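# Route PSU cable through case wall and seat supply

## Task

Feed the power supply's cable through the hole in the computer case's internal wall until the entire plug sits in the far compartment, clearly apart from that wall, with the cable between supply and wall pulled fairly tight. Stand the supply upright on the case floor inside the rear-panel slot, cable end facing in, with its end plate lying flush on the outer face of that panel. The case must rest level on the table with nothing beneath its feet, and no unrelated object may touch the supply, cable or plug. Everything must stay put without the robot holding it; finally open the grippers and pull the arms away.

## Robot and tools

Robot: two Franka FR3 arms, left_arm and right_arm, each ending in a Robotiq 2F-140 parallel gripper. Bases in the scene frame: left_arm at (-0.015, +0.347, 0) with quat_wxyz (+0.996, 0, 0, -0.084); right_arm at (-0.032, -0.306, 0) with quat_wxyz (+1.000, 0, 0, -0.017).

Frame: one shared scene frame. Origin on the tabletop midway between the arms, +z up, +x outward over the table, +y toward left_arm. The arm names do not correspond to image sides. Positions are in metres, orientations are quaternions written w first. The gripper's fingers extend along its own +z; they open and close along its y axis. end_effector_position is the point between the pads when closed; closed fingertips stick out about 33 mm past it, fully open about 9 mm. Closing pushes the tips roughly 24 mm farther from the arm, so keep clearance above surfaces. Reported hand positions may be a little off, more when the arm reaches far.

The row (used by execute_actions and move): 20 numbers in a single flat list covering both arms, even when one arm is idle. Order: left_arm x, y, z, qw, qx, qy, qz, then left_gripper position, force_limit, speed; then the same ten for right_arm / right_gripper. x, y, z, qw..qz are an absolute target pose of that gripper in the scene frame, not an offset. The three gripper numbers each lie in [-1, 1]: position +1 = fully open (140 mm), about -0.8 = pads touching, -1 = close until blocked. force_limit: about 14 N at -1, 60 N at 0, 107 N at +1 (for parts up to 40 mm wide). speed: pad gap changes about 30 mm/s at -1, 140 at 0, 250 at +1. A 0 in these slots is a real command, so to leave a gripper unchanged repeat its previous three numbers. To hold an arm still, resend its last reported full pose every call; to keep an orientation fixed, send the same quaternion each row rather than copying the drifting reported one.

execute_actions(actions): a list of actions; each action is a list of up to 15 rows, one per 1/30 s control step; a short list repeats its last row to fill 15 steps. Each step the commanded pose is clipped to within 70 mm and 16 degrees of the measured pose, then solved by damped IK with position taking priority. An action is rejected for both arms if any target lies more than 0.6 m from the gripper's current position along any of that gripper's axes; if the first action fails this against the latest reported state, or any action is malformed, nothing runs. An empty list just returns state and images.

move(target, speed, blocking): target is one 20-number row; each gripper travels a straight line to its absolute pose, both finishing together, lasting 0.5 to 10 s (cut off at 10 s). speed is the top path speed in m/s, 0.002 to 0.5, default 0.25; rotation capped at twice that in rad/s. Paths ignore obstacles and the other arm, may lag, stray or overshoot speed near full extension. Faster contact and targets deeper past contact push harder. blocking=false returns after 0.5 s while motion continues; then only wait or stop are accepted until a result shows it ended.

wait(seconds): 0 to 10; arms hold last command, a running move continues. stop(): brakes a running move (needs room; fingers keep moving). zoom_image(camera, region): camera is cam_high, cam_low, cam_left_wrist or cam_right_wrist (all 896x504); region [x0, y0, x1, y1] in pixels, at most 504 by 504. read_manual(section): licence texts only. finished_scene(scene): ends the given scene irreversibly once the last command has been held; call it only after the goal holds on its own.

Results: a state line `left_arm: …` | `right_arm: …` with each gripper's position and quat_wxyz; "Hand target" lines show the pose the controller is currently driving toward (after each action the arm goes no further than its last clipped pose, so send the remainder next). Step readings list end_effector_position at some steps; HELD with an arm label means part of that arm's row was held back. "pose unreachable" means the clearance check altered or blocked that arm. object_status: 0 moving, 1 blocked while opening, 2 blocked while closing (a grip; check for this after sending -1), 3 reached target or pads met (a thin item may still be held). position_measured is in counts: 3 fully open, 230 pads together. Stalled fingers stay until the position number changes by at least 0.01; to squeeze harder, raise force_limit and switch position between -1 and -0.98. A move result adds a "move:" line: done, off_target, moving, held (a check blocked the last step) or fault, plus limits=paced (pose clipped) or limits=held (steps blocked; the arm may then surge faster than speed), and each gripper's distance from its pose.

Joint ranges (rad): waist -2.744 to 2.744, shoulder -1.784 to 1.784, upper arm roll -2.901 to 2.901, elbow -3.042 to -0.152, forearm roll -2.807 to 2.807, wrist pitch 0.544 to 4.517, wrist roll -3.016 to 3.016. Load limits (N m): 35, 35, 32, 30, 12, 12, 12 in that order; a carried object's weight counts. Hitting a load limit freezes that arm for 10 s and drops the rest of the call. Long holding of loads heats motors: MOTOR HOT warns, OVER-TEMPERATURE FAULT brakes the arm until cool.

Avoid: dropping or knocking anything off the table, slamming or hard pushing, the two arms colliding or pressing on each other, and leaving the case tilted or propped. Loose items may occasionally get nudged by something external, so recheck before finishing. Simulation continues while you reason; the robot holds its last command meanwhile.

Each tool is called after "Call:" as name(argument=value, ...), one argument or row to a line, values as JSON.

## Session

Call:
execute_actions(
  actions=[],
)

Scene clock: 0.00 s.
left_arm: end_effector_position=(+0.1416, -0.1943, +0.3593) position_measured=3 object_status=3 end_effector_quat_wxyz=(-0.006, +0.823, +0.567, -0.032) | right_arm: end_effector_position=(+0.5582, -0.5107, +0.3511) position_measured=74 object_status=3 end_effector_quat_wxyz=(-0.181, +0.905, -0.113, +0.369)
Joint positions: left_arm=[-1.093 -0.005  0.007 -1.718 -0.065  1.719  2.259] | right_arm=[-0.245 -0.237 -0.241 -2.279  0.932  2.435 -2.468]
Joint velocities: left_arm=[ 0.     0.001  0.001 -0.001  0.001 -0.     0.   ] | right_arm=[ 0.     0.     0.     0.001  0.001 -0.    -0.001]
Hand target (left_arm): +0.142, -0.194, +0.359; -0.006, +0.823, +0.567, -0.032
Hand target (right_arm): +0.558, -0.511, +0.351; -0.181, +0.905, -0.113, +0.369

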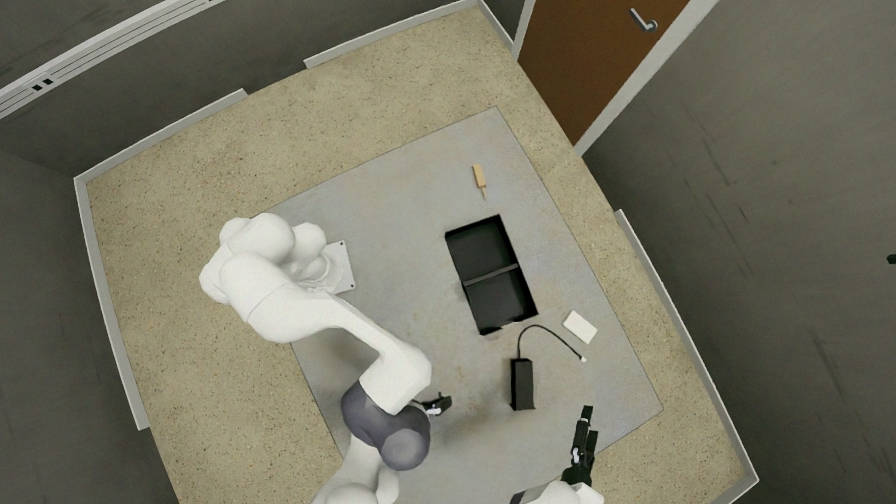

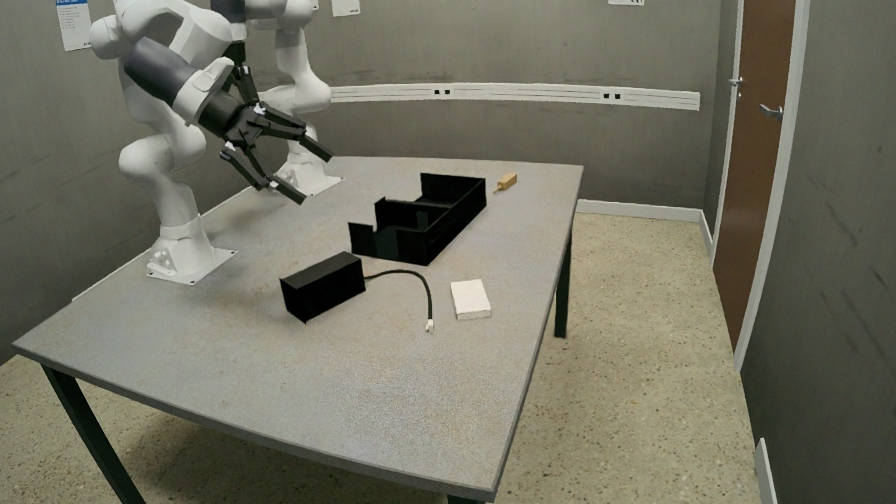

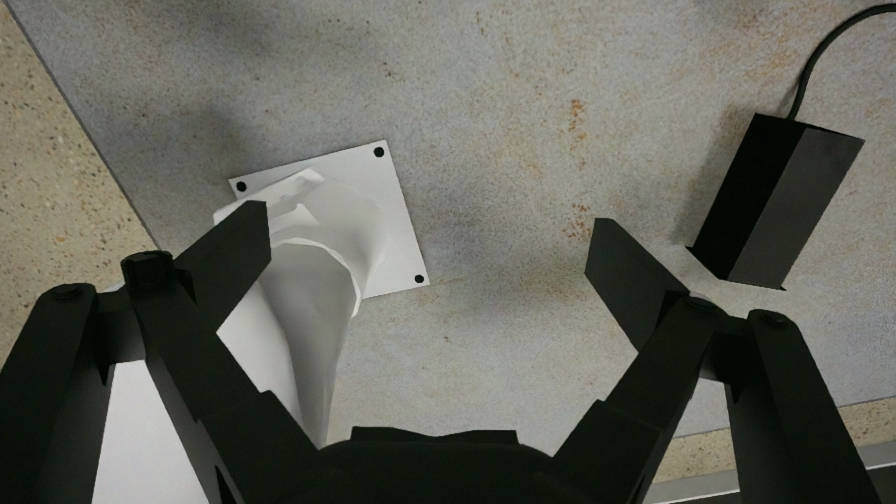

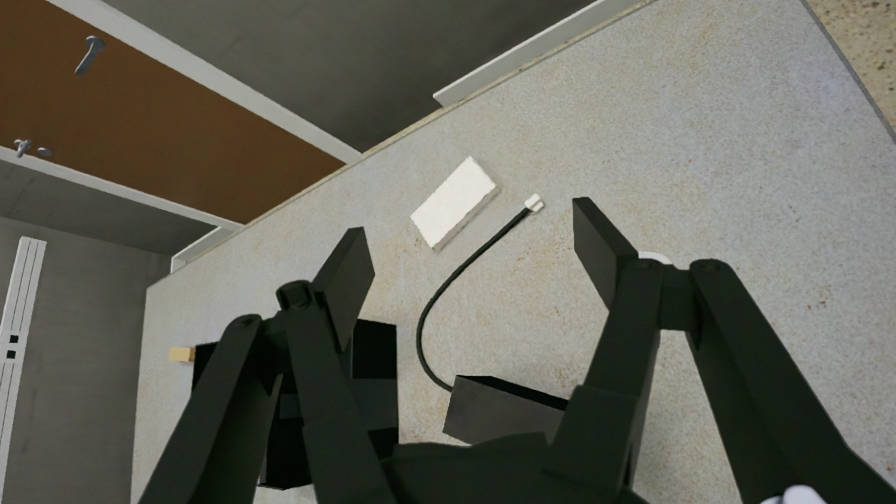

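Call:
move(
  target=[0.35,0.3,0.35,0,0.924,0.383,0,0.5,0,0,0.68,-0.42,0.25,0,0.53,0.848,0,0.3,0,0],
  speed=0.35,
)

Call:
move(
  target=[0.4,0.3,0.3,0,0.924,-0.383,0,0.5,0,0,0.73,-0.347,0.12,0,0.53,0.848,0,0.3,0,0],
  speed=0.35,
)

Call:
zoom_image(
  camera="cam_high",
  region=[400,180,660,420],
)

Scene clock: 14.37 s.
left_arm: end_effector_position=(+0.3570, +0.2934, +0.3634) position_measured=66 object_status=3 end_effector_quat_wxyz=(+0.006, +0.923, +0.384, +0.009) | right_arm: end_effector_position=(+0.6901, -0.4178, +0.2575) position_measured=91 object_status=3 end_effector_quat_wxyz=(+0.070, +0.600, +0.796, +0.022)
Joint positions: left_arm=[-1.374 -1.137  0.785 -2.208  0.743  1.318  3.014] | right_arm=[-0.922  1.381  1.899 -1.334 -1.56   1.318 -3.022]
Joint velocities: left_arm=[ 0.001 -0.001 -0.    -0.002  0.002 -0.006  0.001] | right_arm=[ 0.011  0.031  0.036 -0.001 -0.048 -0.044  0.   ]
Hand target (left_arm): +0.358, +0.295, +0.363; +0.005, +0.924, +0.382, +0.010
Hand target (right_arm): +0.689, -0.418, +0.257; +0.070, +0.597, +0.799, +0.018
Off the commanded pose (left_arm): 0.017 m, 1 deg.
Off the commanded pose (right_arm): 0.013 m, 13 deg.
joint sent to its limit (left arm) — the command would take joint 7 (wrist roll) past its upper limit, so that joint was sent only as far as its limit.
joint sent to its limit (right arm) — the command would take joint 7 (wrist roll) past its lower limit, so that joint was sent only as far as its limit.
move: off_target (left_arm, right_arm)

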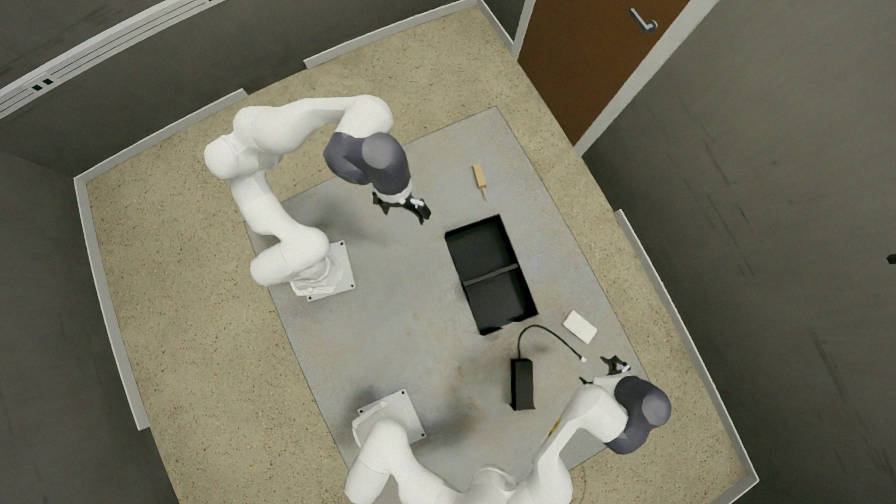

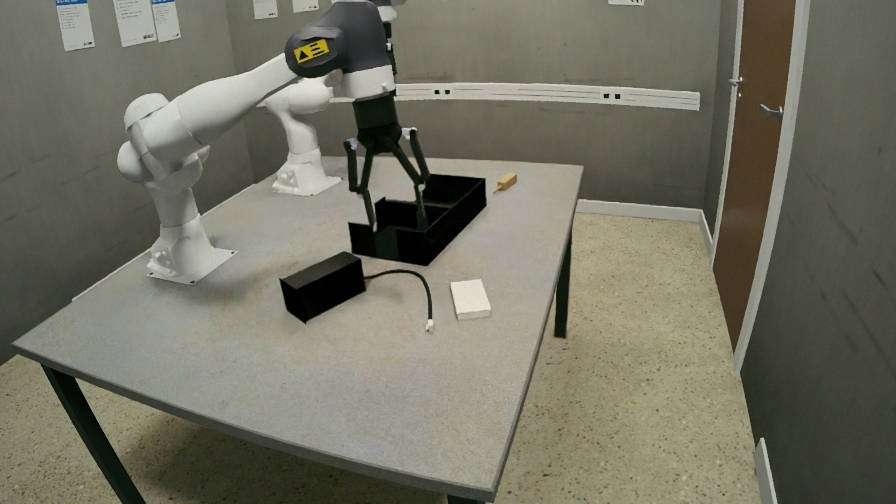

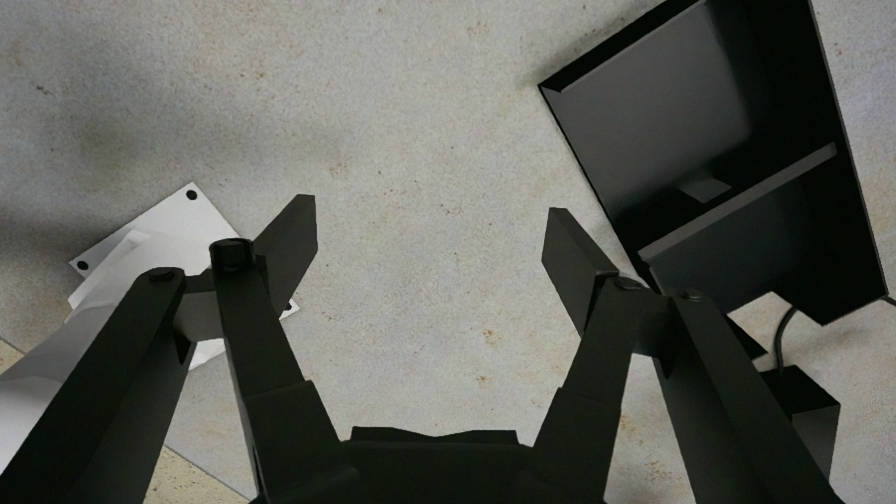

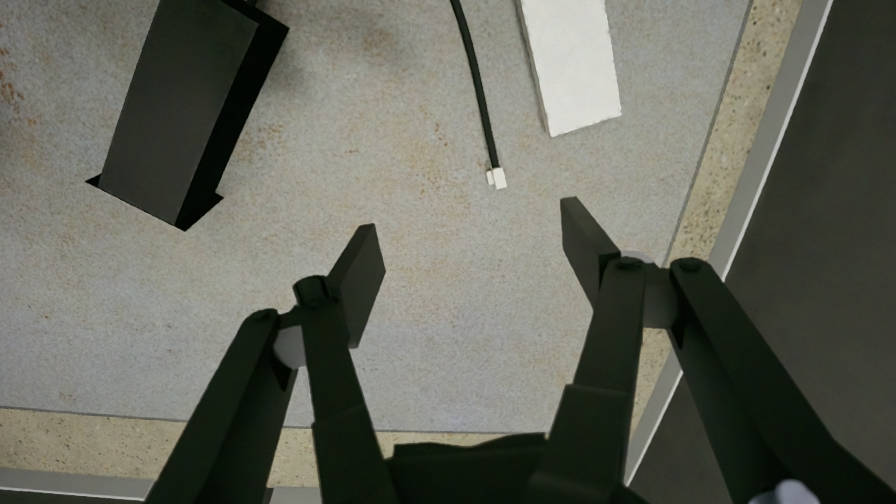

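Scene clock: 17.13 s.
left_arm: end_effector_position=(+0.3998, +0.3011, +0.3080) position_measured=66 object_status=3 end_effector_quat_wxyz=(-0.071, +0.976, +0.203, -0.022) | right_arm: end_effector_position=(+0.7298, -0.3486, +0.1198) position_measured=91 object_status=3 end_effector_quat_wxyz=(+0.047, +0.578, +0.815, +0.011)
Joint positions: left_arm=[-2.172 -1.772  0.702 -2.031  1.282  0.563  3.015] | right_arm=[-0.759  1.485  1.7   -1.25  -1.602  1.486 -3.022]
Joint velocities: left_arm=[ 0.001  0.    -0.001 -0.009  0.007  0.001 -0.001] | right_arm=[-0.001 -0.014 -0.015 -0.001  0.011  0.021 -0.001]
Hand target (left_arm): +0.401, +0.303, +0.307; -0.073, +0.976, +0.203, -0.021
Hand target (right_arm): +0.731, -0.347, +0.121; +0.048, +0.575, +0.817, +0.013
Off the commanded pose (left_arm): 0.008 m, 69 deg; orientation clipped at the last step of the last action.
Off the commanded pose (right_arm): 0.002 m, 9 deg.
joint sent to its limit (left arm) — the command would take joint 2 (shoulder) past its lower limit, joint 6 (wrist pitch) past its lower limit and joint 7 (wrist roll) past its upper limit, so those joints were sent only as far as their limits.
joint sent to its limit (right arm) — the command would take joint 7 (wrist roll) past its lower limit, so that joint was sent only as far as its limit.
move: off_target (left_arm, right_arm); limits=paced

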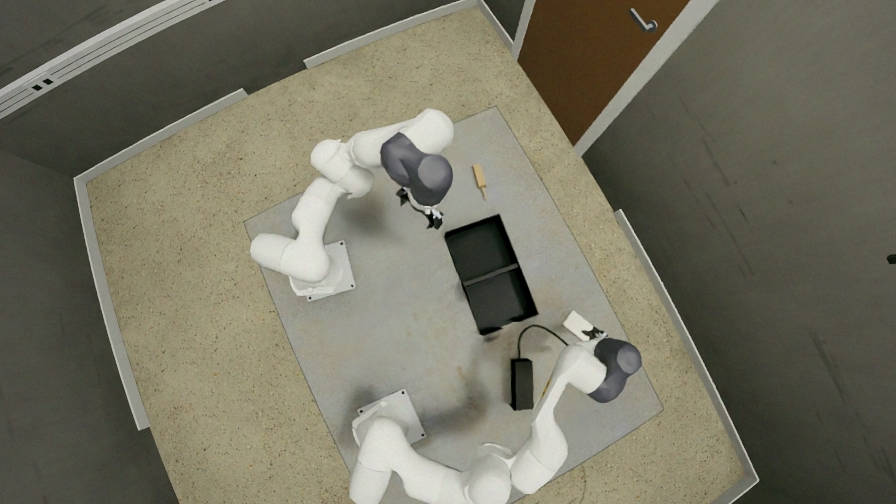

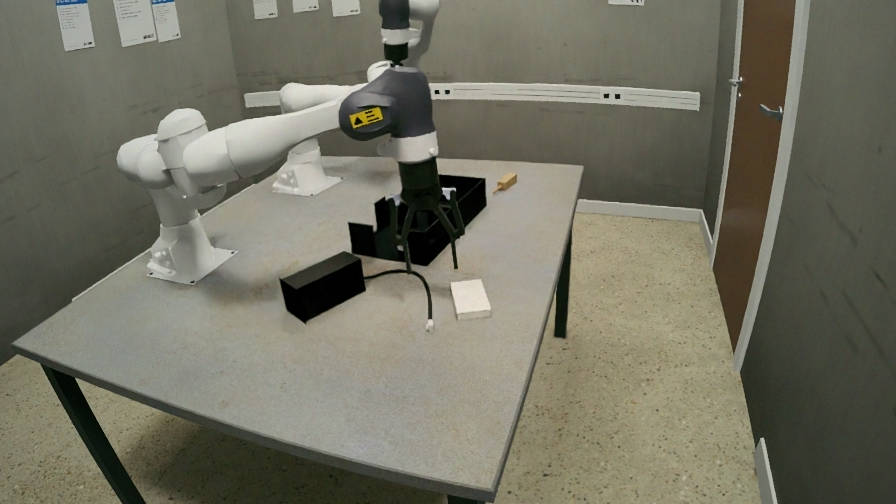

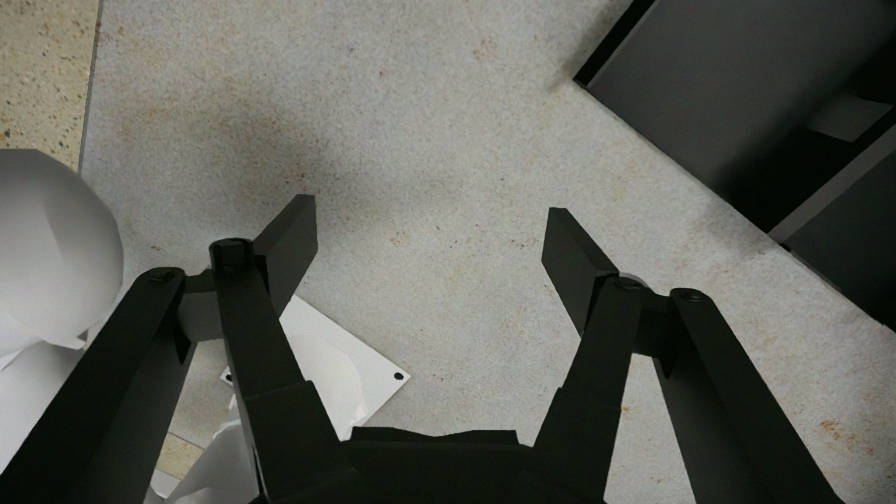

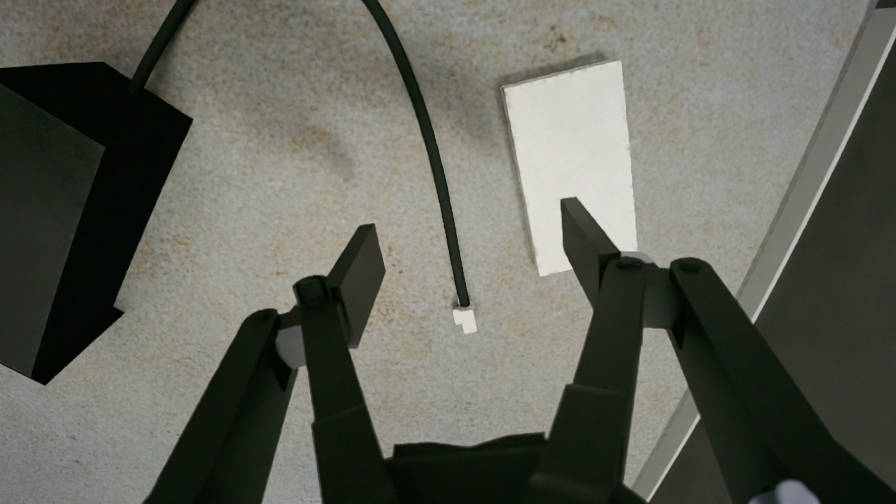

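Region (400, 180, 660, 420) of cam_high's 896x504 image, scaled by 1.938, with more detail than that image has; it fills the top 465 rows of this view, and the rest is white.

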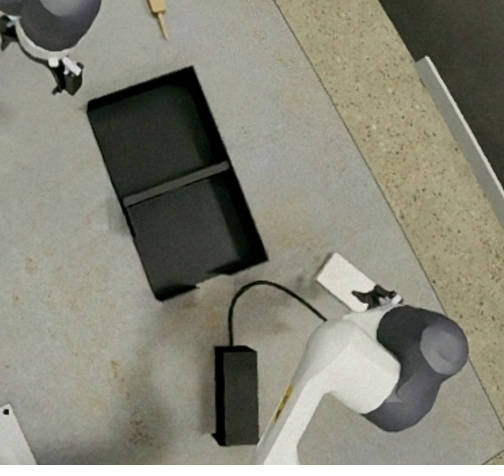

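Call:
move(
  target=[0.35,0.3,0.35,0,0.34,0.94,0,0.5,0,0,0.62,-0.36,0.2,0,0.985,0.17,0,0,0,0],
  speed=0.45,
)

Call:
move(
  target=[0.4,0.3,0.3,0,-0.643,0.766,0,0.5,0,0,0.72,-0.33,0.10,0,0.848,-0.53,0,0,0,0],
  speed=0.45,
)

Scene clock: 28.47 s.
left_arm: end_effector_position=(+0.3493, +0.2982, +0.3436) position_measured=66 object_status=3 end_effector_quat_wxyz=(-0.009, +0.349, +0.937, +0.008) | right_arm: end_effector_position=(+0.6177, -0.3593, +0.1940) position_measured=129 object_status=3 end_effector_quat_wxyz=(+0.001, +0.984, +0.177, -0.004)
Joint positions: left_arm=[-1.454 -1.223  0.813 -2.233  0.801  1.243  1.307] | right_arm=[-1.027  1.36   1.786 -1.573 -1.353  1.353 -1.368]
Joint velocities: left_arm=[-0.001 -0.     0.    -0.002 -0.001  0.002 -0.022] | right_arm=[-0.001  0.     0.001 -0.001 -0.002  0.     0.03 ]
Hand target (left_arm): +0.348, +0.297, +0.344; -0.008, +0.344, +0.939, +0.007
Hand target (right_arm): +0.618, -0.359, +0.196; +0.000, +0.986, +0.169, -0.002
Off the commanded pose (left_arm): 0.007 m, 2 deg.
Off the commanded pose (right_arm): 0.006 m, 1 deg.
move: off_target (left_arm, right_arm); limits=paced

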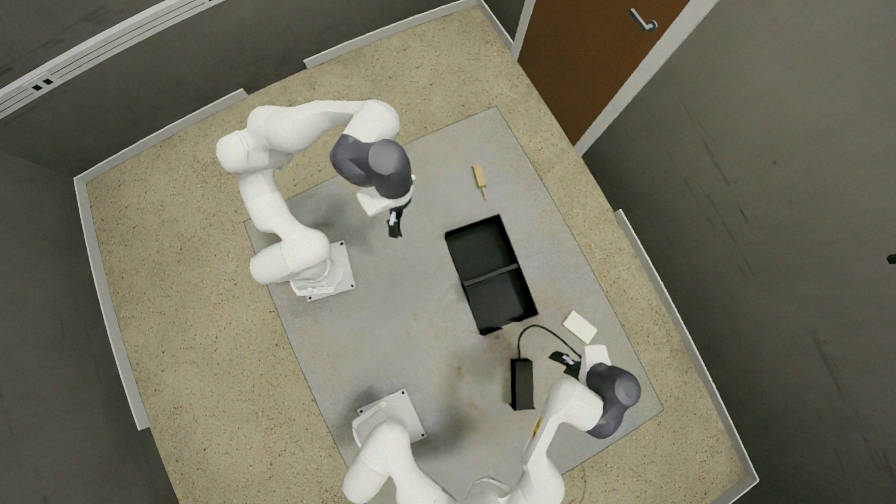

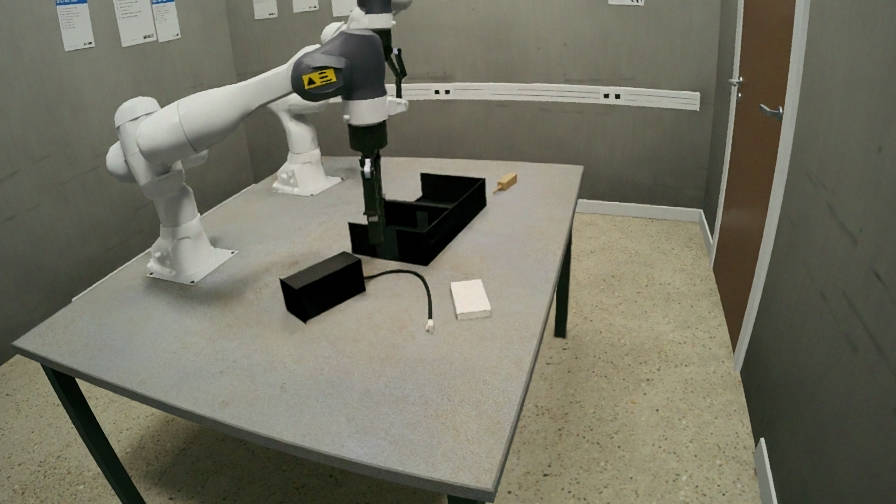

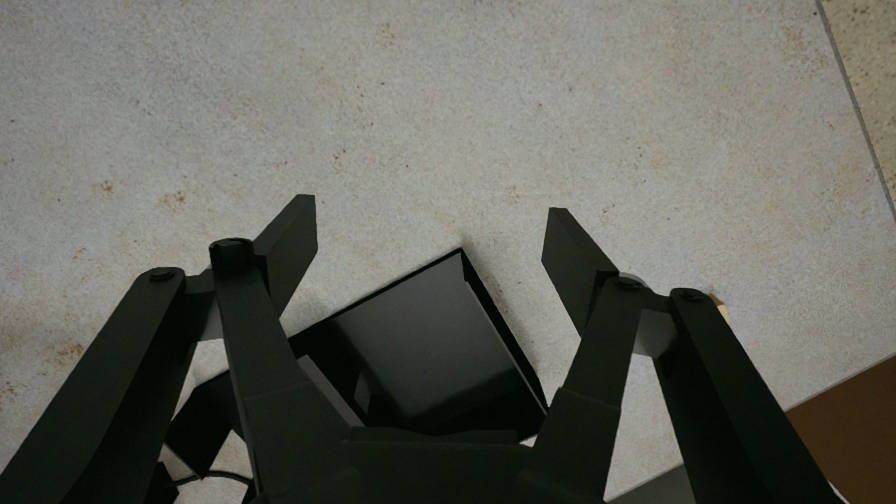

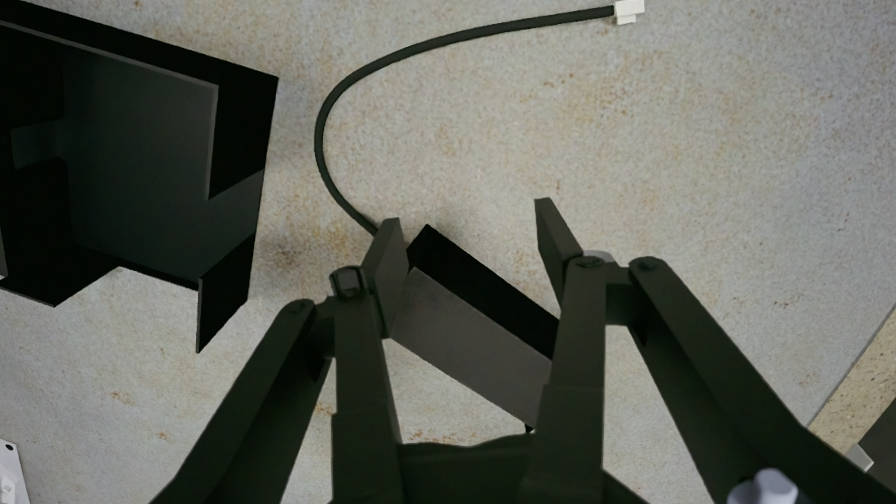

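Scene clock: 31.87 s.
left_arm: end_effector_position=(+0.4006, +0.3009, +0.2917) position_measured=66 object_status=3 end_effector_quat_wxyz=(+0.006, +0.637, -0.771, -0.009) | right_arm: end_effector_position=(+0.7210, -0.3298, +0.1039) position_measured=129 object_status=3 end_effector_quat_wxyz=(-0.002, +0.853, -0.522, -0.002)
Joint positions: left_arm=[-0.646 -0.521  0.592 -2.304  0.292  1.827 -0.179] | right_arm=[-0.676  1.37   1.515 -1.124 -1.361  1.535 -0.06 ]
Joint velocities: left_arm=[-0.     0.001  0.001 -0.     0.     0.003 -0.028] | right_arm=[-0.001 -0.001 -0.    -0.003 -0.002  0.002  0.03 ]
Hand target (left_arm): +0.401, +0.300, +0.291; -0.007, -0.643, +0.766, +0.008
Hand target (right_arm): +0.722, -0.332, +0.103; -0.002, +0.849, -0.529, +0.000
Off the commanded pose (left_arm): 0.008 m, 2 deg.
Off the commanded pose (right_arm): 0.004 m, 1 deg.
move: off_target (left_arm, right_arm)

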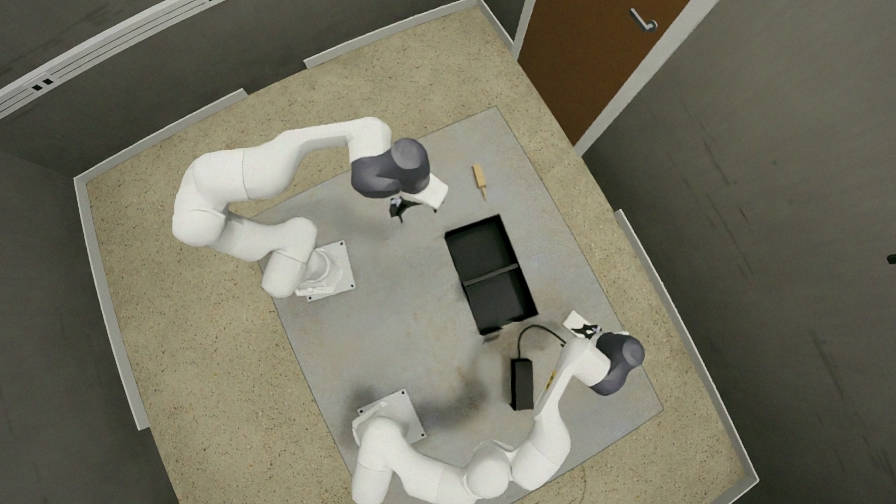

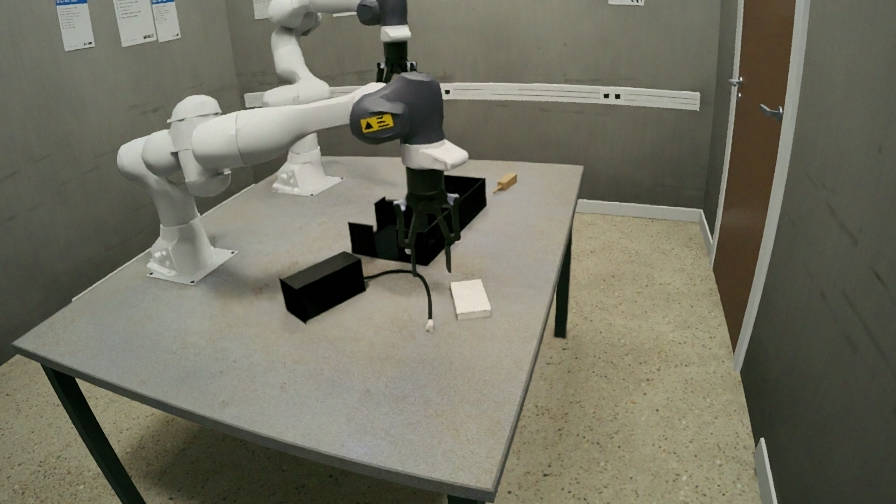

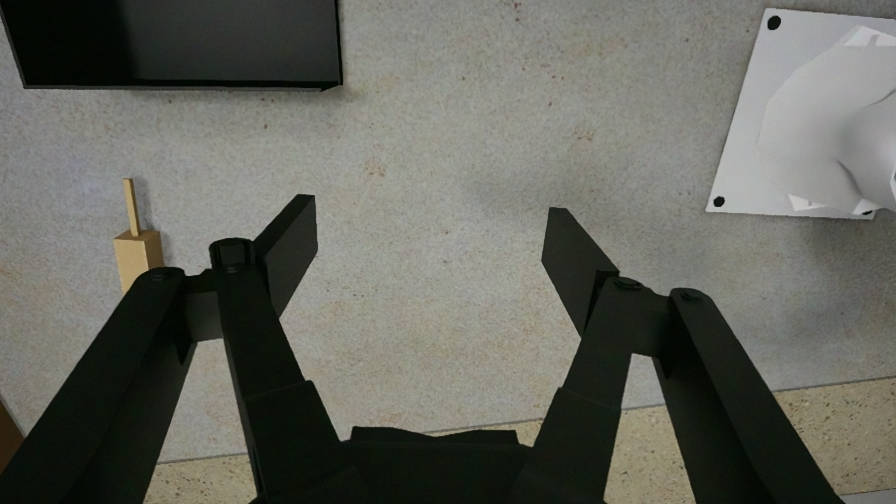

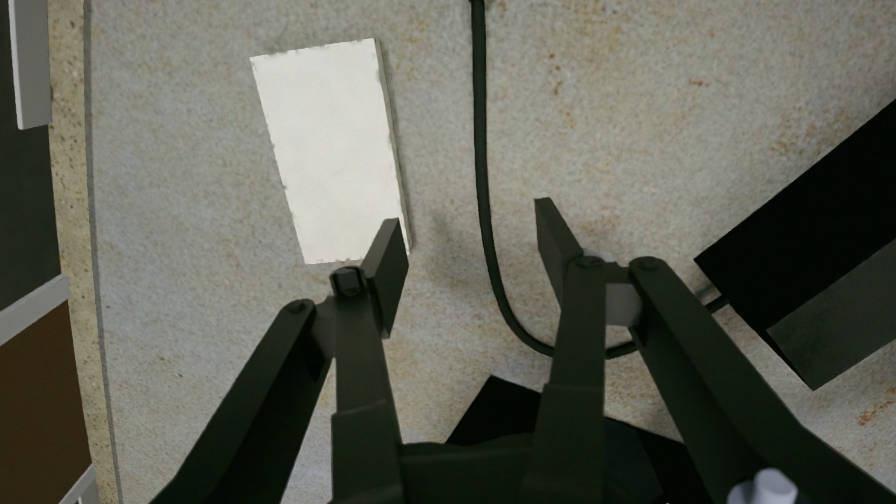

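Call:
move(
  target=[0.4,0.3,0.3,0,-0.643,0.766,0,0.5,0,0,0.732,-0.374,0.05,0,0.848,-0.53,0,-0.2,0,0],
  speed=0.15,
)

Scene clock: 35.10 s.
left_arm: end_effector_position=(+0.4006, +0.2988, +0.3002) position_measured=66 object_status=3 end_effector_quat_wxyz=(+0.001, +0.641, -0.768, +0.001) | right_arm: end_effector_position=(+0.7304, -0.3743, +0.0511) position_measured=154 object_status=3 end_effector_quat_wxyz=(+0.000, +0.844, -0.536, -0.003)
Joint positions: left_arm=[-0.634 -0.542  0.574 -2.306  0.292  1.828 -0.194] | right_arm=[-0.684  1.44   1.467 -1.056 -1.402  1.592 -0.11 ]
Joint velocities: left_arm=[ 0.005  0.    -0.004 -0.001  0.001 -0.001 -0.001] | right_arm=[ 0.004  0.     0.     0.002  0.001  0.007 -0.027]
Hand target (left_arm): +0.400, +0.300, +0.300; +0.000, -0.643, +0.766, +0.000
Hand target (right_arm): +0.732, -0.374, +0.051; +0.000, +0.848, -0.530, -0.000
Off the commanded pose (left_arm): 0.001 m, 0 deg.
Off the commanded pose (right_arm): 0.002 m, 1 deg.
move: done

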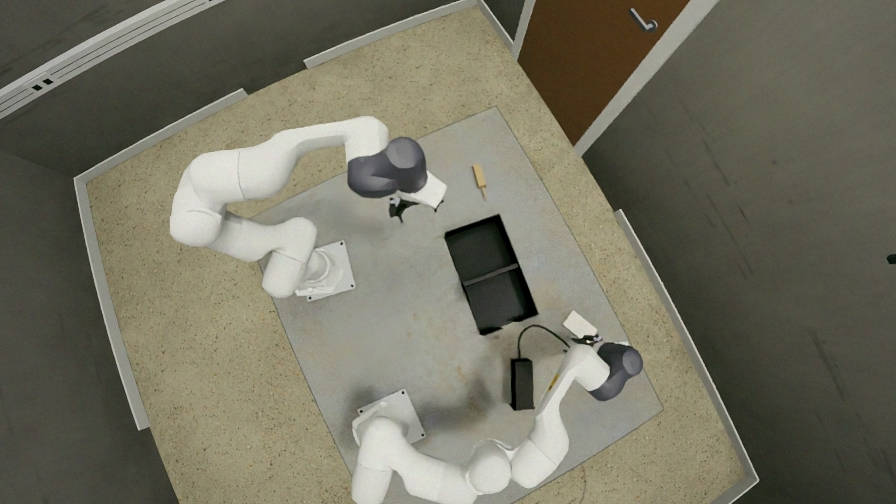

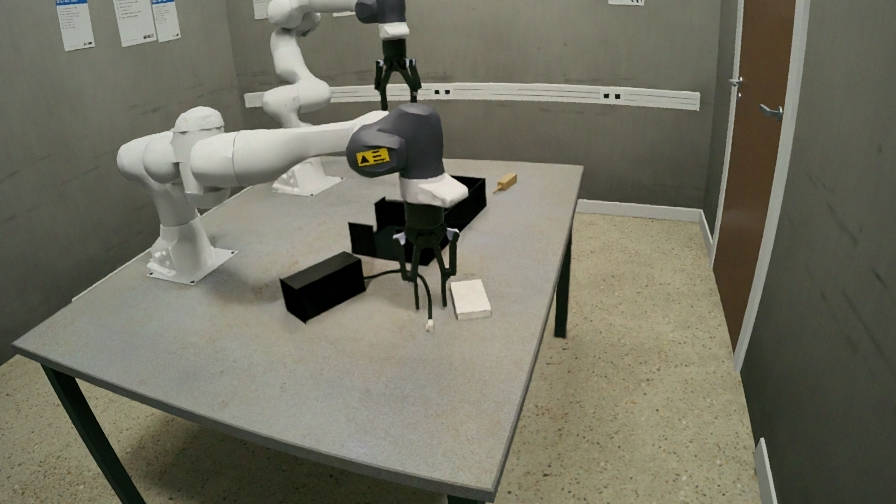

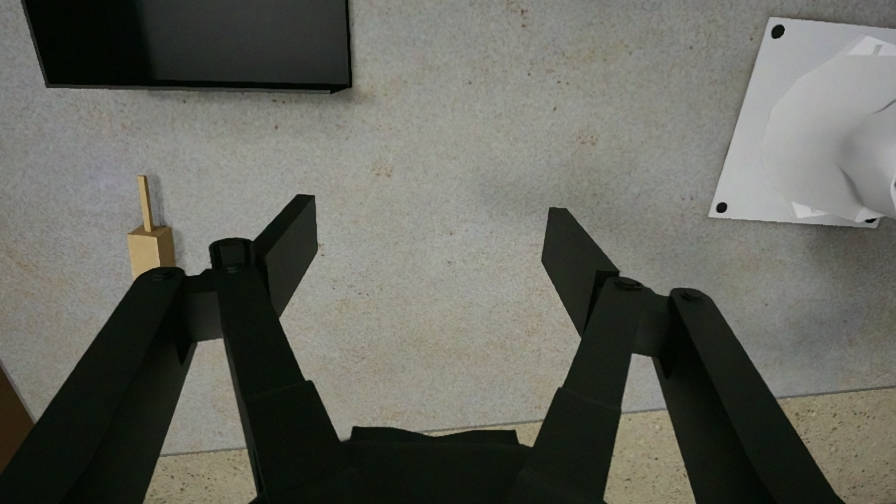

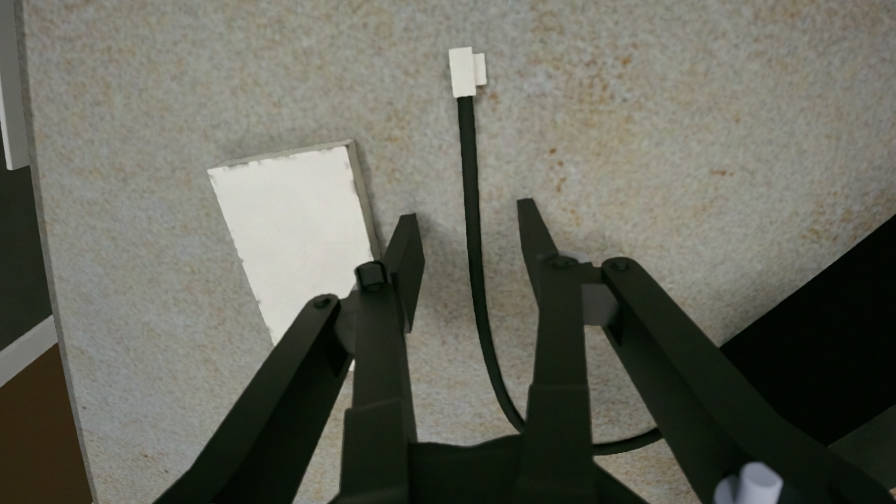

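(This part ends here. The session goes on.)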